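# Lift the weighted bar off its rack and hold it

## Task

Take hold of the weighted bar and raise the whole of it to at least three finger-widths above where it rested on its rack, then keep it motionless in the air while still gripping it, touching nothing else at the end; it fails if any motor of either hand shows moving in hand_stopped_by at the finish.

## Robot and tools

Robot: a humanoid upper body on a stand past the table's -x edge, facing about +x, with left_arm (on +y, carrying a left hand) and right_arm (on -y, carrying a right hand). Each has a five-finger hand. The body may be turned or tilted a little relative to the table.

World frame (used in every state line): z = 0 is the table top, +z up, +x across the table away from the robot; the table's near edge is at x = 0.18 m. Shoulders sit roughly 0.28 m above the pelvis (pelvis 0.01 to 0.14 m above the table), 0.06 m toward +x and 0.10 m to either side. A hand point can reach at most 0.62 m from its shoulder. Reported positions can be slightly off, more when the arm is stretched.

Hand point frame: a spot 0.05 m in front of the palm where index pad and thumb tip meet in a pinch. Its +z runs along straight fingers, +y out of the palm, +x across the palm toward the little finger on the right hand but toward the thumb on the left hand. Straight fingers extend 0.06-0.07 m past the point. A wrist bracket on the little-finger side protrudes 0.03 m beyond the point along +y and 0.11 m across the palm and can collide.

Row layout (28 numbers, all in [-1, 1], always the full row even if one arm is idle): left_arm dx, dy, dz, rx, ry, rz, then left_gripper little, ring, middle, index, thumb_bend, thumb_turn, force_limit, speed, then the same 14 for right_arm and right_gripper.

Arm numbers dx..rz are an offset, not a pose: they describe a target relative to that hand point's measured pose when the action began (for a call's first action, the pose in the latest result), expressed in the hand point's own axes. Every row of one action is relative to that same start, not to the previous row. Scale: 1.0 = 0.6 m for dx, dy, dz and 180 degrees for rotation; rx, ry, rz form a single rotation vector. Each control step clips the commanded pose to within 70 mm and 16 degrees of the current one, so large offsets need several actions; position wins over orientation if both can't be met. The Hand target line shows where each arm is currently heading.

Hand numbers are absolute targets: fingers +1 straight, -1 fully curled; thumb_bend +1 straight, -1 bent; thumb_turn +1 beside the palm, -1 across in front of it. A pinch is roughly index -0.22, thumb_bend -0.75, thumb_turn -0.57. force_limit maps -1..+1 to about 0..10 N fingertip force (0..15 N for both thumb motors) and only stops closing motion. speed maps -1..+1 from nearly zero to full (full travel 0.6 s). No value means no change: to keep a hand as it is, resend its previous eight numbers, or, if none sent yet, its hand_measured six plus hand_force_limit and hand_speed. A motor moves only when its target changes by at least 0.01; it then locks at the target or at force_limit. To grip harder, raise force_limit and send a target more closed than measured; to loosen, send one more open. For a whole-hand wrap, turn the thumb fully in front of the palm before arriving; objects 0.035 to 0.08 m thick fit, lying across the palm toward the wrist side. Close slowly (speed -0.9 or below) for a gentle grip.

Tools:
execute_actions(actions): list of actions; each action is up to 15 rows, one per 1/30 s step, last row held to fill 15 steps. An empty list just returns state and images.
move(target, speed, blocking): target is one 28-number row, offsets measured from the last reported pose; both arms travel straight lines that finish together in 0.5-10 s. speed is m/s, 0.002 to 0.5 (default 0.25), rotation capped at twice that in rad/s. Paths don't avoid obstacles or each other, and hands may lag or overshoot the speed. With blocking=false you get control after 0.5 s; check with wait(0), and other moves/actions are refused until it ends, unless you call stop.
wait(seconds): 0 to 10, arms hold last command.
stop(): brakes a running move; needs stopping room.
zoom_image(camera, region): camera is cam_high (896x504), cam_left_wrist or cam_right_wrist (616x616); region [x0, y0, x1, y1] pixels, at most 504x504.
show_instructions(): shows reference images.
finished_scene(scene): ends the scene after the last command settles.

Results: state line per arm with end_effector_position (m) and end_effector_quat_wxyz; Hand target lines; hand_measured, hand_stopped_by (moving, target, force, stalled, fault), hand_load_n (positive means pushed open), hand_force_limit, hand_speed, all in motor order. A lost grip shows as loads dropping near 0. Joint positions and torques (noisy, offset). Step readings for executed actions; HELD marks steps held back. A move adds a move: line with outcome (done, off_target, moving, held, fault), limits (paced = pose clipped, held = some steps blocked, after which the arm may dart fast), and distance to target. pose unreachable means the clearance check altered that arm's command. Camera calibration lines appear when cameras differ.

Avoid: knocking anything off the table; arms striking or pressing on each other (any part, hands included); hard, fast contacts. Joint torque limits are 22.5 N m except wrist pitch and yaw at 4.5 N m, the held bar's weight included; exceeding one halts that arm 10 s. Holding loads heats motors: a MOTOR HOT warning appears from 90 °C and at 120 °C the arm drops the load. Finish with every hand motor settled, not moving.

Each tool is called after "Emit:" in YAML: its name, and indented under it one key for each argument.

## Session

Emit:
execute_actions:
  actions: []

Scene clock: 0.00 s.
left_arm: end_effector_position=(+0.1317, +0.0941, +0.4232) hand_measured=(+1.000, +1.000, +1.000, +1.000, +1.000, +1.000) hand_load_n=(+0.0, +0.0, +0.0, +0.0, +0.0, +0.0) hand_stopped_by=(target, target, target, target, target, target) hand_force_limit=0.00 hand_speed=-0.80 end_effector_quat_wxyz=(-0.032, -0.028, -0.256, +0.966) | right_arm: end_effector_position=(+0.1938, -0.1725, +0.4804) hand_measured=(+1.000, +1.000, +1.000, +1.000, +1.000, +1.000) hand_load_n=(+0.0, +0.0, +0.0, +0.0, +0.0, +0.0) hand_stopped_by=(target, target, target, target, target, target) hand_force_limit=0.00 hand_speed=-0.80 end_effector_quat_wxyz=(+0.994, +0.003, +0.067, +0.088)
Joint positions: left_arm=[-0.178  0.529  0.26  -0.509 -0.395 -1.156 -0.341] | right_arm=[-0.203 -0.431 -0.32  -0.495  0.684 -0.911  0.149]
Joint velocities: left_arm=[ 0.    -0.006  0.005  0.     0.015  0.     0.   ] | right_arm=[ 0.011  0.     0.008  0.003 -0.002  0.     0.   ]
Joint torques (N m, as the arm reports them, + toward a larger angle): no reading
Hand target (left_arm): +0.132, +0.094, +0.423; -0.032, -0.028, -0.256, +0.966
Hand target (right_arm): +0.194, -0.172, +0.480; +0.994, +0.003, +0.067, +0.088
camera_calibration (this result's frames):
cam_left_wrist: T_world_to_cam=[[0.0239665, 0.847796, 0.52978, -0.302196], [-0.827635, 0.314074, -0.465165, 0.281048], [-0.560755, -0.427316, 0.709193, -0.0525293], [0, 0, 0, 1]] pos_world=[0.210391, 0.145484, 0.328084]
cam_right_wrist: T_world_to_cam=[[-0.294934, 0.95537, -0.0168088, 0.22494], [-0.843804, -0.268666, -0.464558, 0.33366], [-0.448341, -0.122831, 0.885383, -0.227673], [0, 0, 0, 1]] pos_world=[0.245811, -0.153223, 0.360363]

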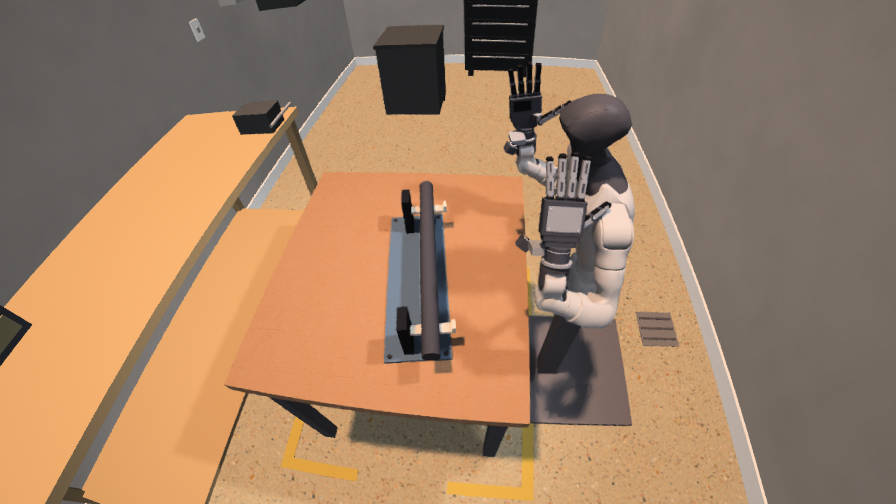

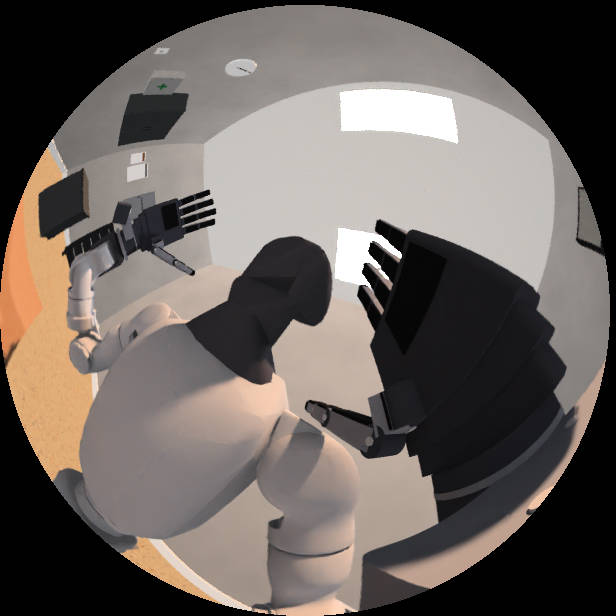

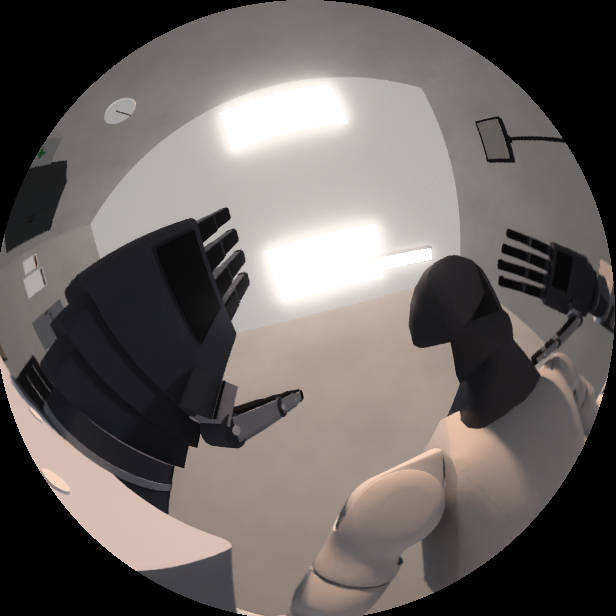

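Emit:
move:
  target: [-0.488,0.157,-0.398,-0.343,-0.544,0.187,1,1,1,1,1,-1,1,0,0.548,0.111,-0.416,-0.431,0.432,-0.361,1,1,1,1,1,-1,1,0]
  speed: 0.3

Scene clock: 13.20 s.
left_arm: end_effector_position=(+0.4399, +0.1449, +0.1837) hand_measured=(+1.000, +1.000, +1.000, +1.000, +1.000, -1.000) hand_load_n=(+0.0, +0.0, +0.0, +0.0, +0.0, +0.0) hand_stopped_by=(target, target, target, target, target, target) hand_force_limit=1.00 hand_speed=0.00 end_effector_quat_wxyz=(-0.436, +0.619, -0.534, +0.376) | right_arm: end_effector_position=(+0.4731, -0.0594, +0.1910) hand_measured=(+1.000, +1.000, +1.000, +1.000, +1.000, -1.000) hand_load_n=(+0.0, +0.0, +0.0, +0.0, +0.0, +0.0) hand_stopped_by=(target, target, target, target, target, target) hand_force_limit=1.00 hand_speed=0.00 end_effector_quat_wxyz=(-0.440, +0.616, -0.523, +0.393)
Joint positions: left_arm=[-0.746  0.467 -0.36  -0.359  1.415  0.693 -1.104] | right_arm=[-0.852 -0.633  0.476 -0.276 -1.068  0.679  0.87 ]
Joint velocities: left_arm=[ 0.011  0.     0.    -0.002  0.     0.     0.   ] | right_arm=[-0.006  0.003  0.002 -0.006 -0.006  0.002  0.   ]
Joint torques (N m, as the arm reports them, + toward a larger angle): left_arm=[-3.4   2.01  0.99 -1.37  0.64  0.2   0.39] | right_arm=[-5.28 -2.66 -1.38 -1.48 -0.93  0.2  -0.35]
Hand target (left_arm): +0.440, +0.145, +0.184; -0.436, +0.620, -0.534, +0.375
Hand target (right_arm): +0.474, -0.060, +0.191; -0.438, +0.616, -0.523, +0.394
Off the commanded pose (left_arm): 0.007 m, 1 deg.
Off the commanded pose (right_arm): 0.009 m, 2 deg.
move: off_target (left_arm, right_arm)
camera_calibration (this result's frames):
cam_left_wrist: T_world_to_cam=[[0.351295, 0.155815, 0.923208, -0.3418], [-0.333627, -0.900494, 0.278932, 0.23075], [0.874805, -0.405995, -0.264355, -0.143881], [0, 0, 0, 1]] pos_world=[0.322925, 0.202632, 0.213153]
cam_right_wrist: T_world_to_cam=[[-0.359874, 0.0436356, -0.93198, 0.34581], [-0.622312, 0.733016, 0.274619, 0.278731], [0.695139, 0.678811, -0.236638, -0.111456], [0, 0, 0, 1]] pos_world=[0.375383, -0.143746, 0.219368]

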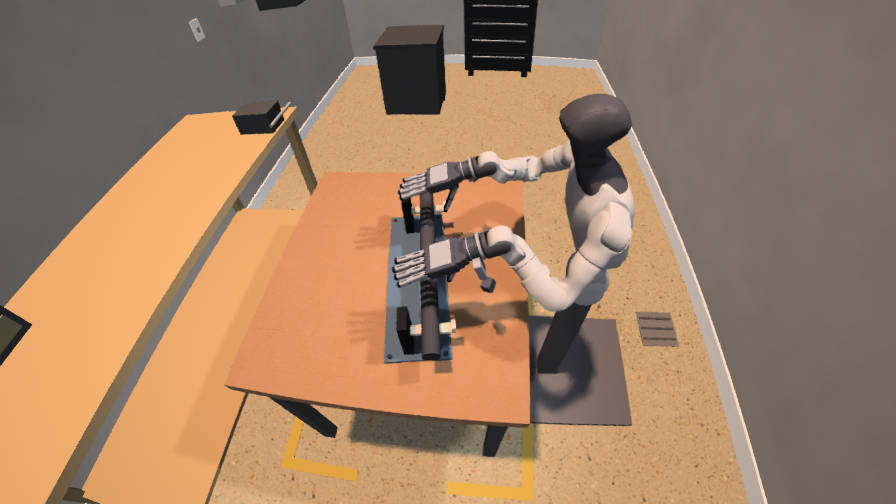

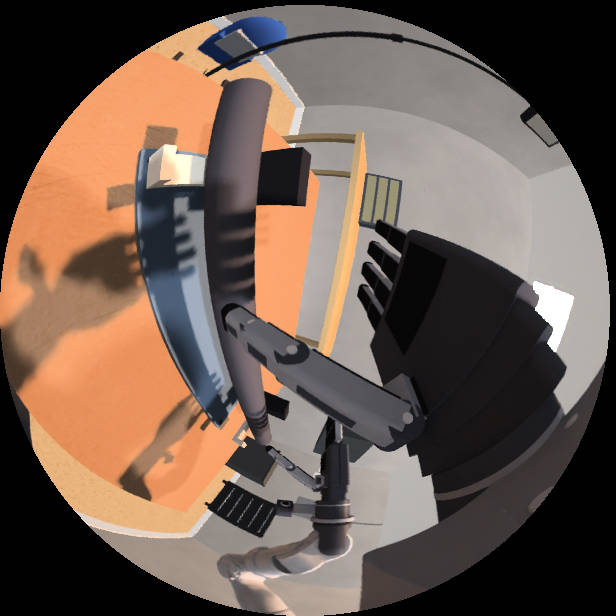

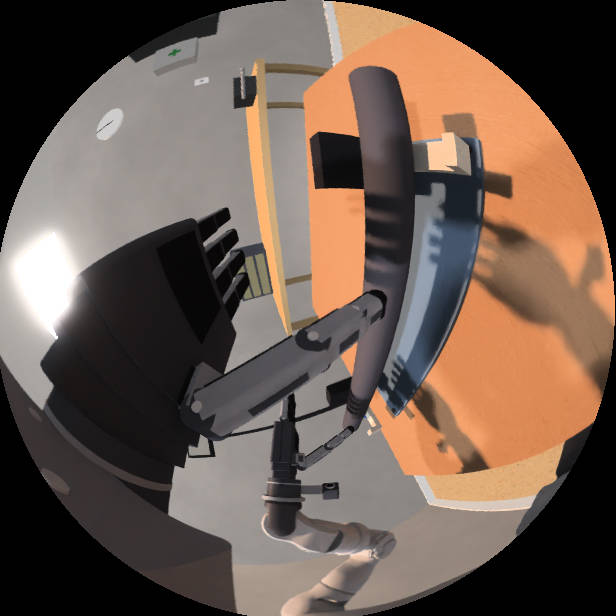

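Emit:
move:
  target: [0.015,0.122,0.025,0,0,0,1,1,1,1,1,-1,1,0,-0.025,0.134,0.03,0,-0.008,0,1,1,1,1,1,-1,1,0]
  speed: 0.06

Scene clock: 17.70 s.
left_arm: end_effector_position=(+0.4316, +0.1365, +0.1126) hand_measured=(+1.000, +1.000, +1.000, +1.000, +1.000, -1.000) hand_load_n=(+0.0, +0.0, +0.0, +0.0, +0.0, +0.0) hand_stopped_by=(target, target, target, target, target, target) hand_force_limit=1.00 hand_speed=0.00 end_effector_quat_wxyz=(-0.437, +0.623, -0.528, +0.377) | right_arm: end_effector_position=(+0.4635, -0.0485, +0.1095) hand_measured=(+1.000, +1.000, +1.000, +1.000, +1.000, -1.000) hand_load_n=(+0.0, +0.0, +0.0, +0.0, +0.0, +0.0) hand_stopped_by=(target, target, target, target, target, target) hand_force_limit=1.00 hand_speed=0.00 end_effector_quat_wxyz=(-0.446, +0.620, -0.516, +0.387)
Joint positions: left_arm=[-0.535  0.351 -0.422 -0.237  1.394  0.692 -0.748] | right_arm=[-0.655 -0.518  0.553 -0.116 -1.058  0.613  0.509]
Joint velocities: left_arm=[ 0.006  0.003  0.005 -0.003 -0.008 -0.001  0.   ] | right_arm=[ 0.    -0.011  0.     0.006  0.005 -0.001  0.   ]
Joint torques (N m, as the arm reports them, + toward a larger angle): left_arm=[-2.66  1.51  0.68 -2.01  0.42  0.03  0.55] | right_arm=[-4.7  -1.87 -1.31 -1.83 -0.59 -0.01 -0.49]
Hand target (left_arm): +0.431, +0.135, +0.112; -0.434, +0.623, -0.529, +0.378
Hand target (right_arm): +0.463, -0.047, +0.109; -0.447, +0.621, -0.517, +0.385
Off the commanded pose (left_arm): 0.004 m, 1 deg.
Off the commanded pose (right_arm): 0.001 m, 0 deg.
move: off_target (left_arm)
camera_calibration (this result's frames):
cam_left_wrist: T_world_to_cam=[[0.345135, 0.166957, 0.923584, -0.27084], [-0.324628, -0.902078, 0.28438, 0.236044], [0.880624, -0.397971, -0.25714, -0.163228], [0, 0, 0, 1]] pos_world=[0.313846, 0.193189, 0.141045]
cam_right_wrist: T_world_to_cam=[[-0.35932, 0.0402808, -0.932345, 0.265552], [-0.638459, 0.71805, 0.27708, 0.293649], [0.680632, 0.694824, -0.232292, -0.124432], [0, 0, 0, 1]] pos_world=[0.367593, -0.135093, 0.137317]

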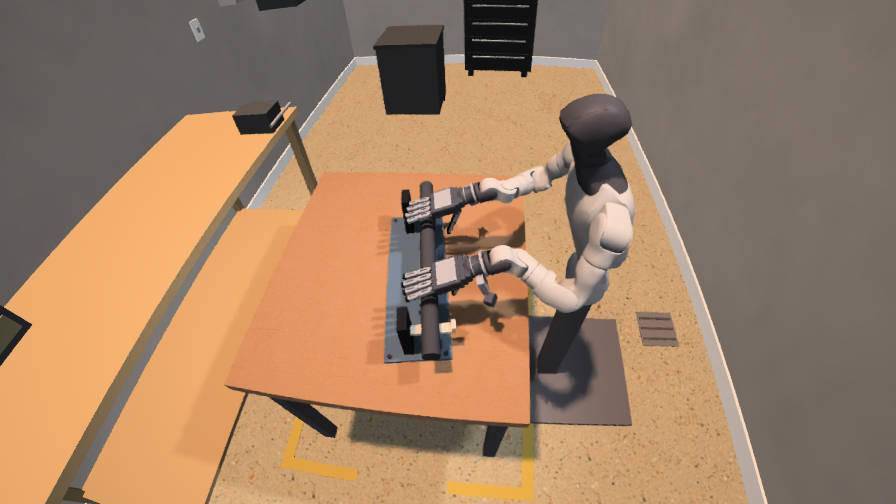

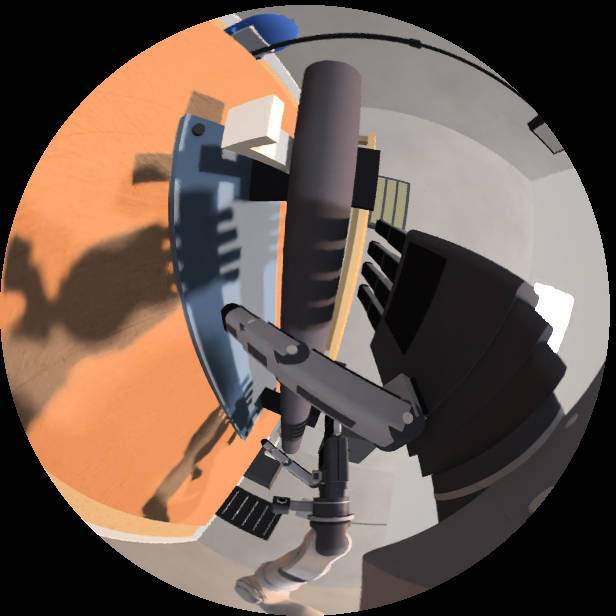

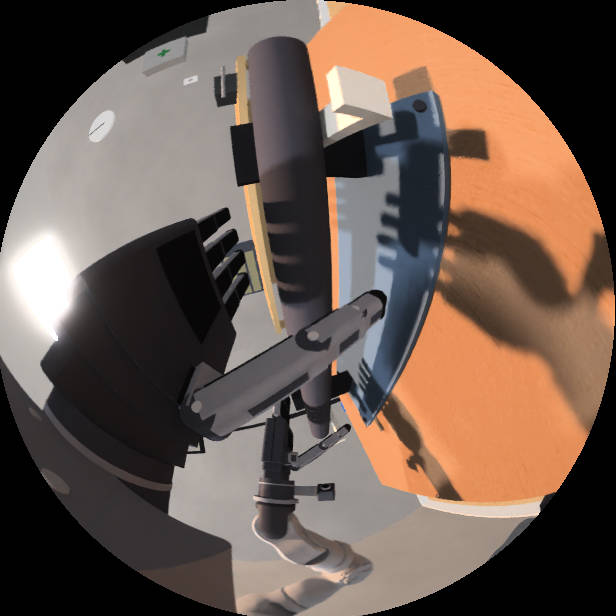

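Emit:
move:
  target: [0.01,0.042,0.078,0,0,0,1,1,1,1,1,-1,1,0,0,0.042,0.075,0,0,0,1,1,1,1,1,-1,1,0]
  speed: 0.04

Emit:
move:
  target: [0,0,0,0,0,0,-1,-1,-1,-1,-1,-1,1,0,0,0,0,0,0,0,-1,-1,-1,-1,-1,-1,1,0]

Scene clock: 23.80 s.
left_arm: end_effector_position=(+0.4697, +0.1380, +0.0761) hand_measured=(+1.000, +1.000, +1.000, +1.000, +1.000, -1.000) hand_load_n=(+0.0, +0.0, +0.0, +0.0, +0.0, +0.0) hand_stopped_by=(target, target, target, target, target, target) hand_force_limit=1.00 hand_speed=0.00 end_effector_quat_wxyz=(-0.442, +0.620, -0.526, +0.379) | right_arm: end_effector_position=(+0.4986, -0.0463, +0.0723) hand_measured=(+1.000, +1.000, +1.000, +1.000, +1.000, -1.000) hand_load_n=(+0.0, +0.0, +0.0, +0.0, +0.0, +0.0) hand_stopped_by=(target, target, target, target, target, target) hand_force_limit=1.00 hand_speed=0.00 end_effector_quat_wxyz=(-0.443, +0.620, -0.515, +0.392)
Joint positions: left_arm=[-0.649  0.277 -0.386  0.152  1.243  0.59  -0.442] | right_arm=[-0.777 -0.413  0.553  0.314 -0.966  0.454  0.255]
Joint velocities: left_arm=[ 0.    -0.011  0.    -0.002 -0.003 -0.002  0.002] | right_arm=[ 0.002  0.011 -0.008  0.002  0.003 -0.002 -0.001]
Joint torques (N m, as the arm reports them, + toward a larger angle): left_arm=[-3.18  1.44  0.85 -1.75  0.53  0.05  0.42] | right_arm=[-5.5  -1.83 -1.23 -1.87 -0.42  0.   -0.48]
Hand target (left_arm): +0.469, +0.137, +0.073; -0.437, +0.623, -0.527, +0.378
Hand target (right_arm): +0.499, -0.045, +0.073; -0.446, +0.619, -0.516, +0.390
Off the commanded pose (left_arm): 0.004 m, 1 deg.
Off the commanded pose (right_arm): 0.003 m, 1 deg.
move: off_target (left_arm)
camera_calibration (this result's frames):
cam_left_wrist: T_world_to_cam=[[0.333886, 0.162665, 0.928472, -0.245005], [-0.325284, -0.904606, 0.275459, 0.261487], [0.884709, -0.393989, -0.249123, -0.208652], [0, 0, 0, 1]] pos_world=[0.351457, 0.19419, 0.103472]
cam_right_wrist: T_world_to_cam=[[-0.355259, 0.0340609, -0.934147, 0.241167], [-0.636079, 0.723483, 0.268282, 0.324523], [0.684978, 0.689501, -0.235358, -0.160696], [0, 0, 0, 1]] pos_world=[0.402172, -0.132201, 0.1004]

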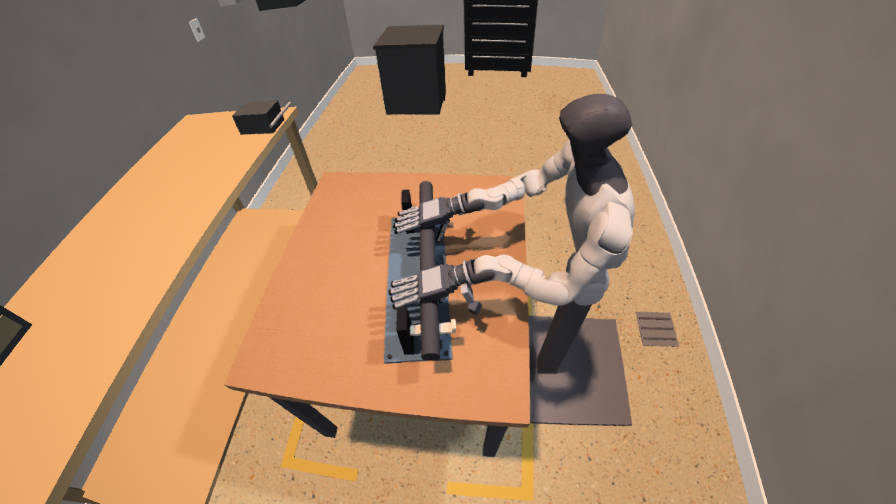

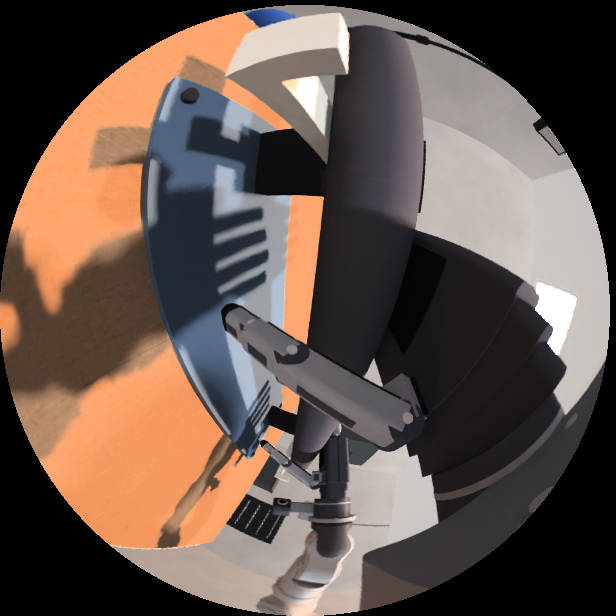

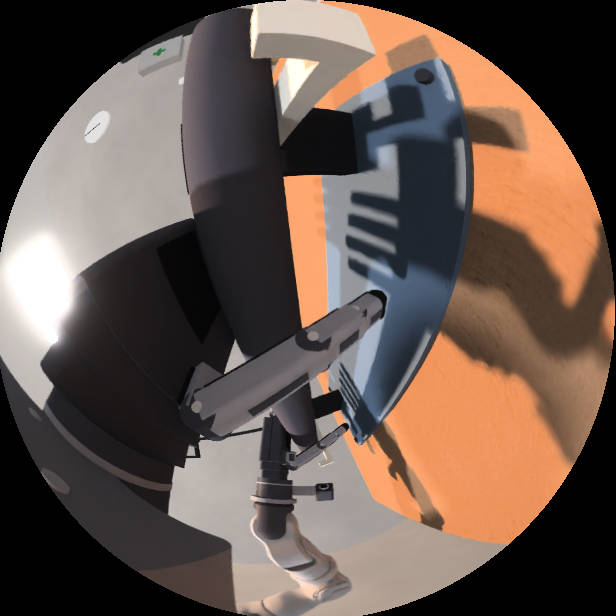

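Scene clock: 25.10 s.
left_arm: end_effector_position=(+0.4676, +0.1374, +0.0726) hand_measured=(-0.572, -0.584, -0.598, -0.626, -0.016, -1.000) hand_load_n=(+9.5, +11.0, +11.0, +12.5, +14.5, +0.0) hand_stopped_by=(force, force, force, force, force, target) hand_force_limit=1.00 hand_speed=0.00 end_effector_quat_wxyz=(-0.437, +0.623, -0.528, +0.377) | right_arm: end_effector_position=(+0.4960, -0.0476, +0.0668) hand_measured=(-0.616, -0.600, -0.596, -0.600, -0.018, -1.000) hand_load_n=(+12.0, +9.0, +9.5, +9.5, +14.5, +2.5) hand_stopped_by=(force, force, force, force, force, target) hand_force_limit=1.00 hand_speed=0.00 end_effector_quat_wxyz=(-0.439, +0.623, -0.520, +0.387)
Joint positions: left_arm=[-0.644  0.277 -0.386  0.153  1.237  0.586 -0.446] | right_arm=[-0.77  -0.413  0.553  0.321 -0.961  0.45   0.258]
Joint velocities: left_arm=[-0.009 -0.009 -0.005 -0.002 -0.003  0.     0.   ] | right_arm=[ 0.003  0.002 -0.02   0.006  0.002  0.     0.   ]
Joint torques (N m, as the arm reports them, + toward a larger angle): left_arm=[-3.6   1.51  0.63 -2.12  0.98  0.2   0.63] | right_arm=[-5.71 -2.19 -1.13 -2.41 -0.78  0.25 -0.47]
Hand target (left_arm): +0.470, +0.138, +0.076; -0.442, +0.620, -0.526, +0.379
Hand target (right_arm): +0.499, -0.046, +0.072; -0.443, +0.620, -0.515, +0.392
Off the commanded pose (left_arm): 0.004 m, 1 deg.
Off the commanded pose (right_arm): 0.006 m, 1 deg.
move: off_target (left_arm, right_arm)
camera_calibration (this result's frames):
cam_left_wrist: T_world_to_cam=[[0.345074, 0.166743, 0.923645, -0.246393], [-0.324129, -0.902378, 0.283999, 0.259683], [0.880831, -0.397381, -0.257341, -0.204981], [0, 0, 0, 1]] pos_world=[0.349748, 0.193961, 0.10108]
cam_right_wrist: T_world_to_cam=[[-0.370321, 0.0347321, -0.928254, 0.24229], [-0.630231, 0.724723, 0.278543, 0.321715], [0.682401, 0.688165, -0.246491, -0.157369], [0, 0, 0, 1]] pos_world=[0.399869, -0.133274, 0.0965053]

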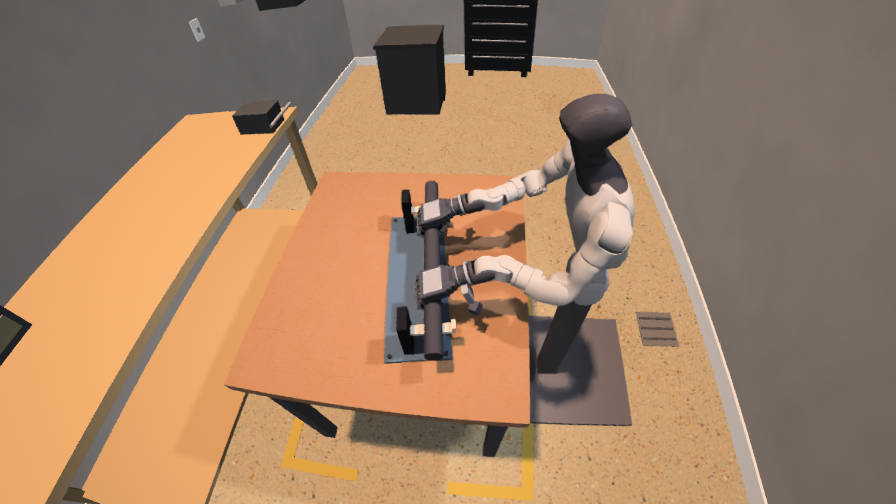

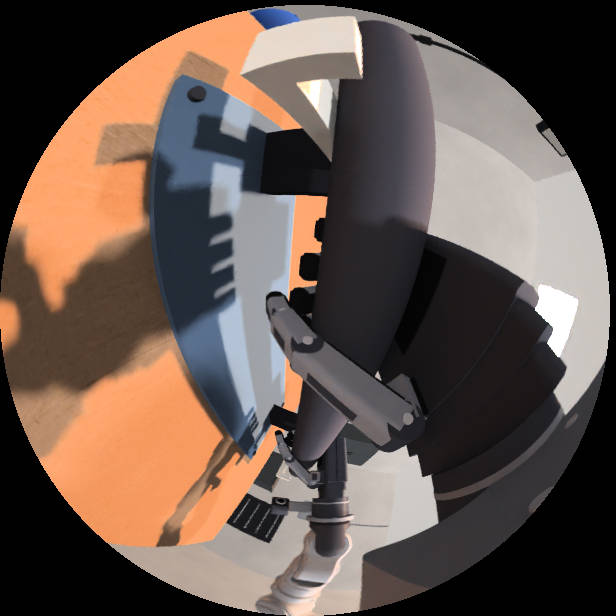

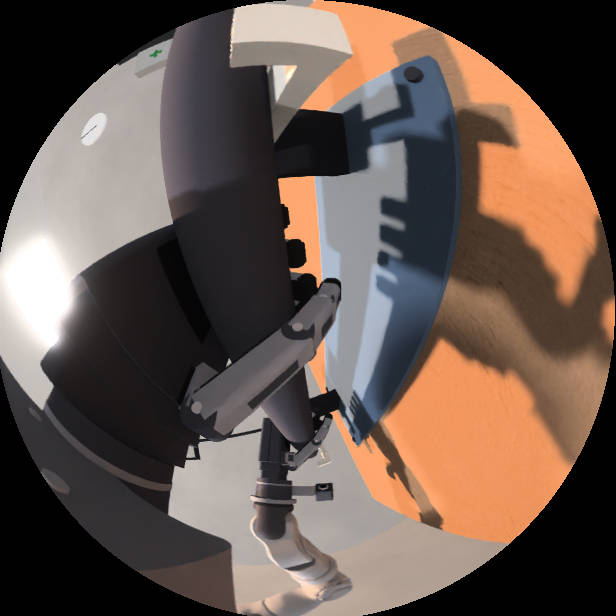

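Emit:
move:
  target: [0,-0.19,-0.065,0.02,0,0,-1,-1,-1,-1,-1,-1,1,0,0,-0.19,-0.06,0.02,0,0,-1,-1,-1,-1,-1,-1,1,0]
  speed: 0.06

Scene clock: 30.27 s.
left_arm: end_effector_position=(+0.4683, +0.1372, +0.1908) hand_measured=(-0.572, -0.584, -0.598, -0.624, -0.016, -1.000) hand_load_n=(+7.0, +9.5, +10.0, +12.5, +15.0, +0.5) hand_stopped_by=(force, force, force, force, force, target) hand_force_limit=1.00 hand_speed=0.00 end_effector_quat_wxyz=(-0.452, +0.610, -0.518, +0.394) | right_arm: end_effector_position=(+0.4997, -0.0466, +0.1875) hand_measured=(-0.616, -0.600, -0.596, -0.600, -0.018, -1.000) hand_load_n=(+7.0, +5.5, +9.0, +9.5, +14.0, +0.0) hand_stopped_by=(force, force, force, force, force, target) hand_force_limit=1.00 hand_speed=0.00 end_effector_quat_wxyz=(-0.460, +0.603, -0.515, +0.400)
Joint positions: left_arm=[-0.836  0.432 -0.399 -0.209  1.367  0.718 -0.965] | right_arm=[-0.927 -0.587  0.527 -0.095 -0.984  0.654  0.687]
Joint velocities: left_arm=[ 0.003  0.    -0.011 -0.006  0.021  0.016 -0.003] | right_arm=[-0.005  0.012 -0.003 -0.003  0.     0.01   0.015]
Joint torques (N m, as the arm reports them, + toward a larger angle): left_arm=[-7.52  2.    3.17 -4.58  2.19  0.76  1.98] | right_arm=[-9.93 -2.08 -3.65 -4.08 -1.39  0.71 -1.76]
Hand target (left_arm): +0.468, +0.136, +0.191; -0.456, +0.605, -0.523, +0.391
Hand target (right_arm): +0.498, -0.044, +0.185; -0.457, +0.609, -0.508, +0.402
Off the commanded pose (left_arm): 0.003 m, 1 deg.
Off the commanded pose (right_arm): 0.004 m, 1 deg.
move: off_target (right_arm)
camera_calibration (this result's frames):
cam_left_wrist: T_world_to_cam=[[0.293676, 0.16034, 0.942362, -0.334478], [-0.343604, -0.902235, 0.260593, 0.239761], [0.892015, -0.400329, -0.209871, -0.189185], [0, 0, 0, 1]] pos_world=[0.349366, 0.194215, 0.213014]
cam_right_wrist: T_world_to_cam=[[-0.316633, 0.0634208, -0.946426, 0.333584], [-0.638592, 0.723525, 0.262129, 0.296956], [0.701387, 0.687379, -0.188592, -0.151151], [0, 0, 0, 1]] pos_world=[0.401273, -0.132113, 0.209366]

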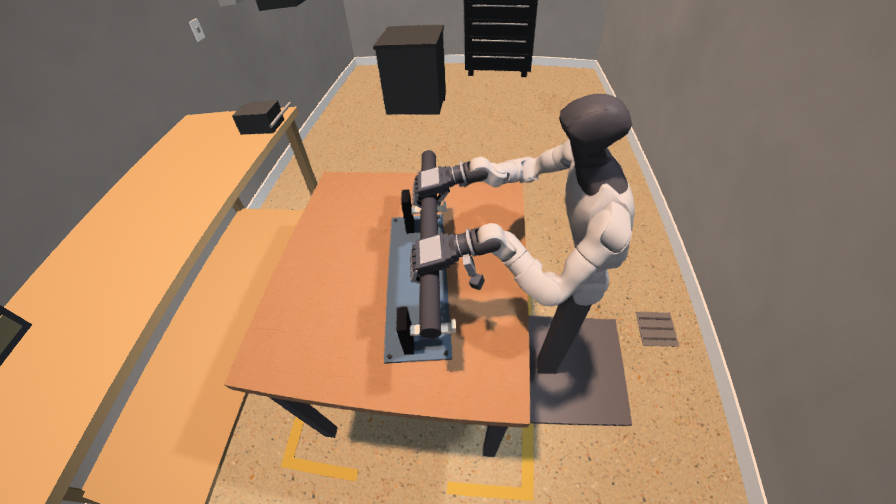

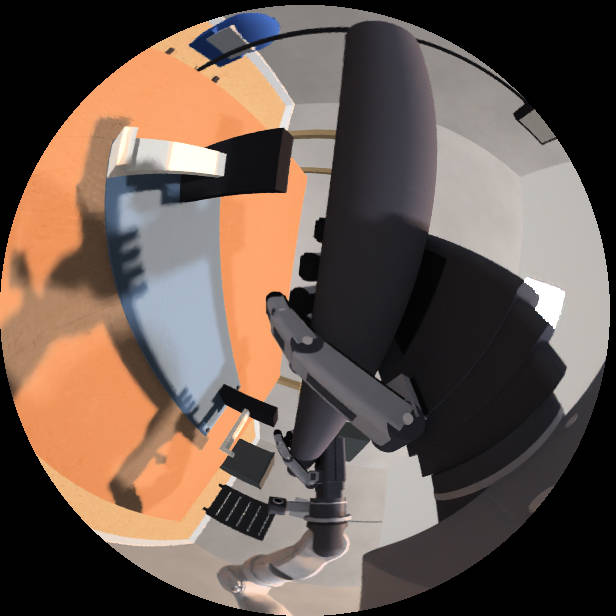

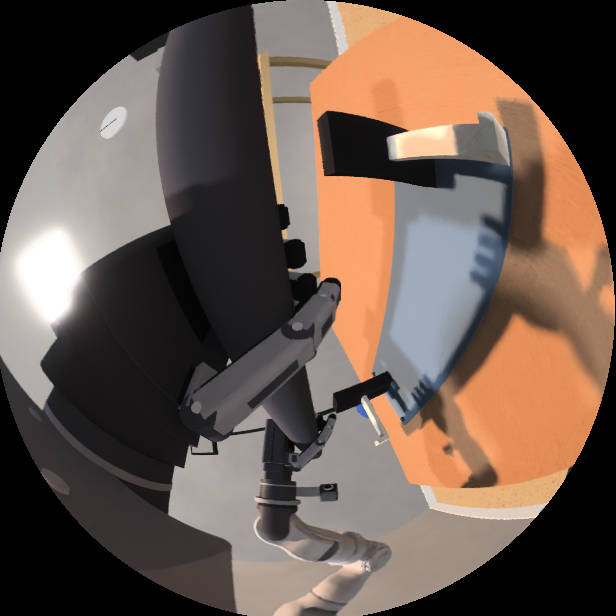

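Emit:
finished_scene:
  scene: 2

The scene is finished: the task was done.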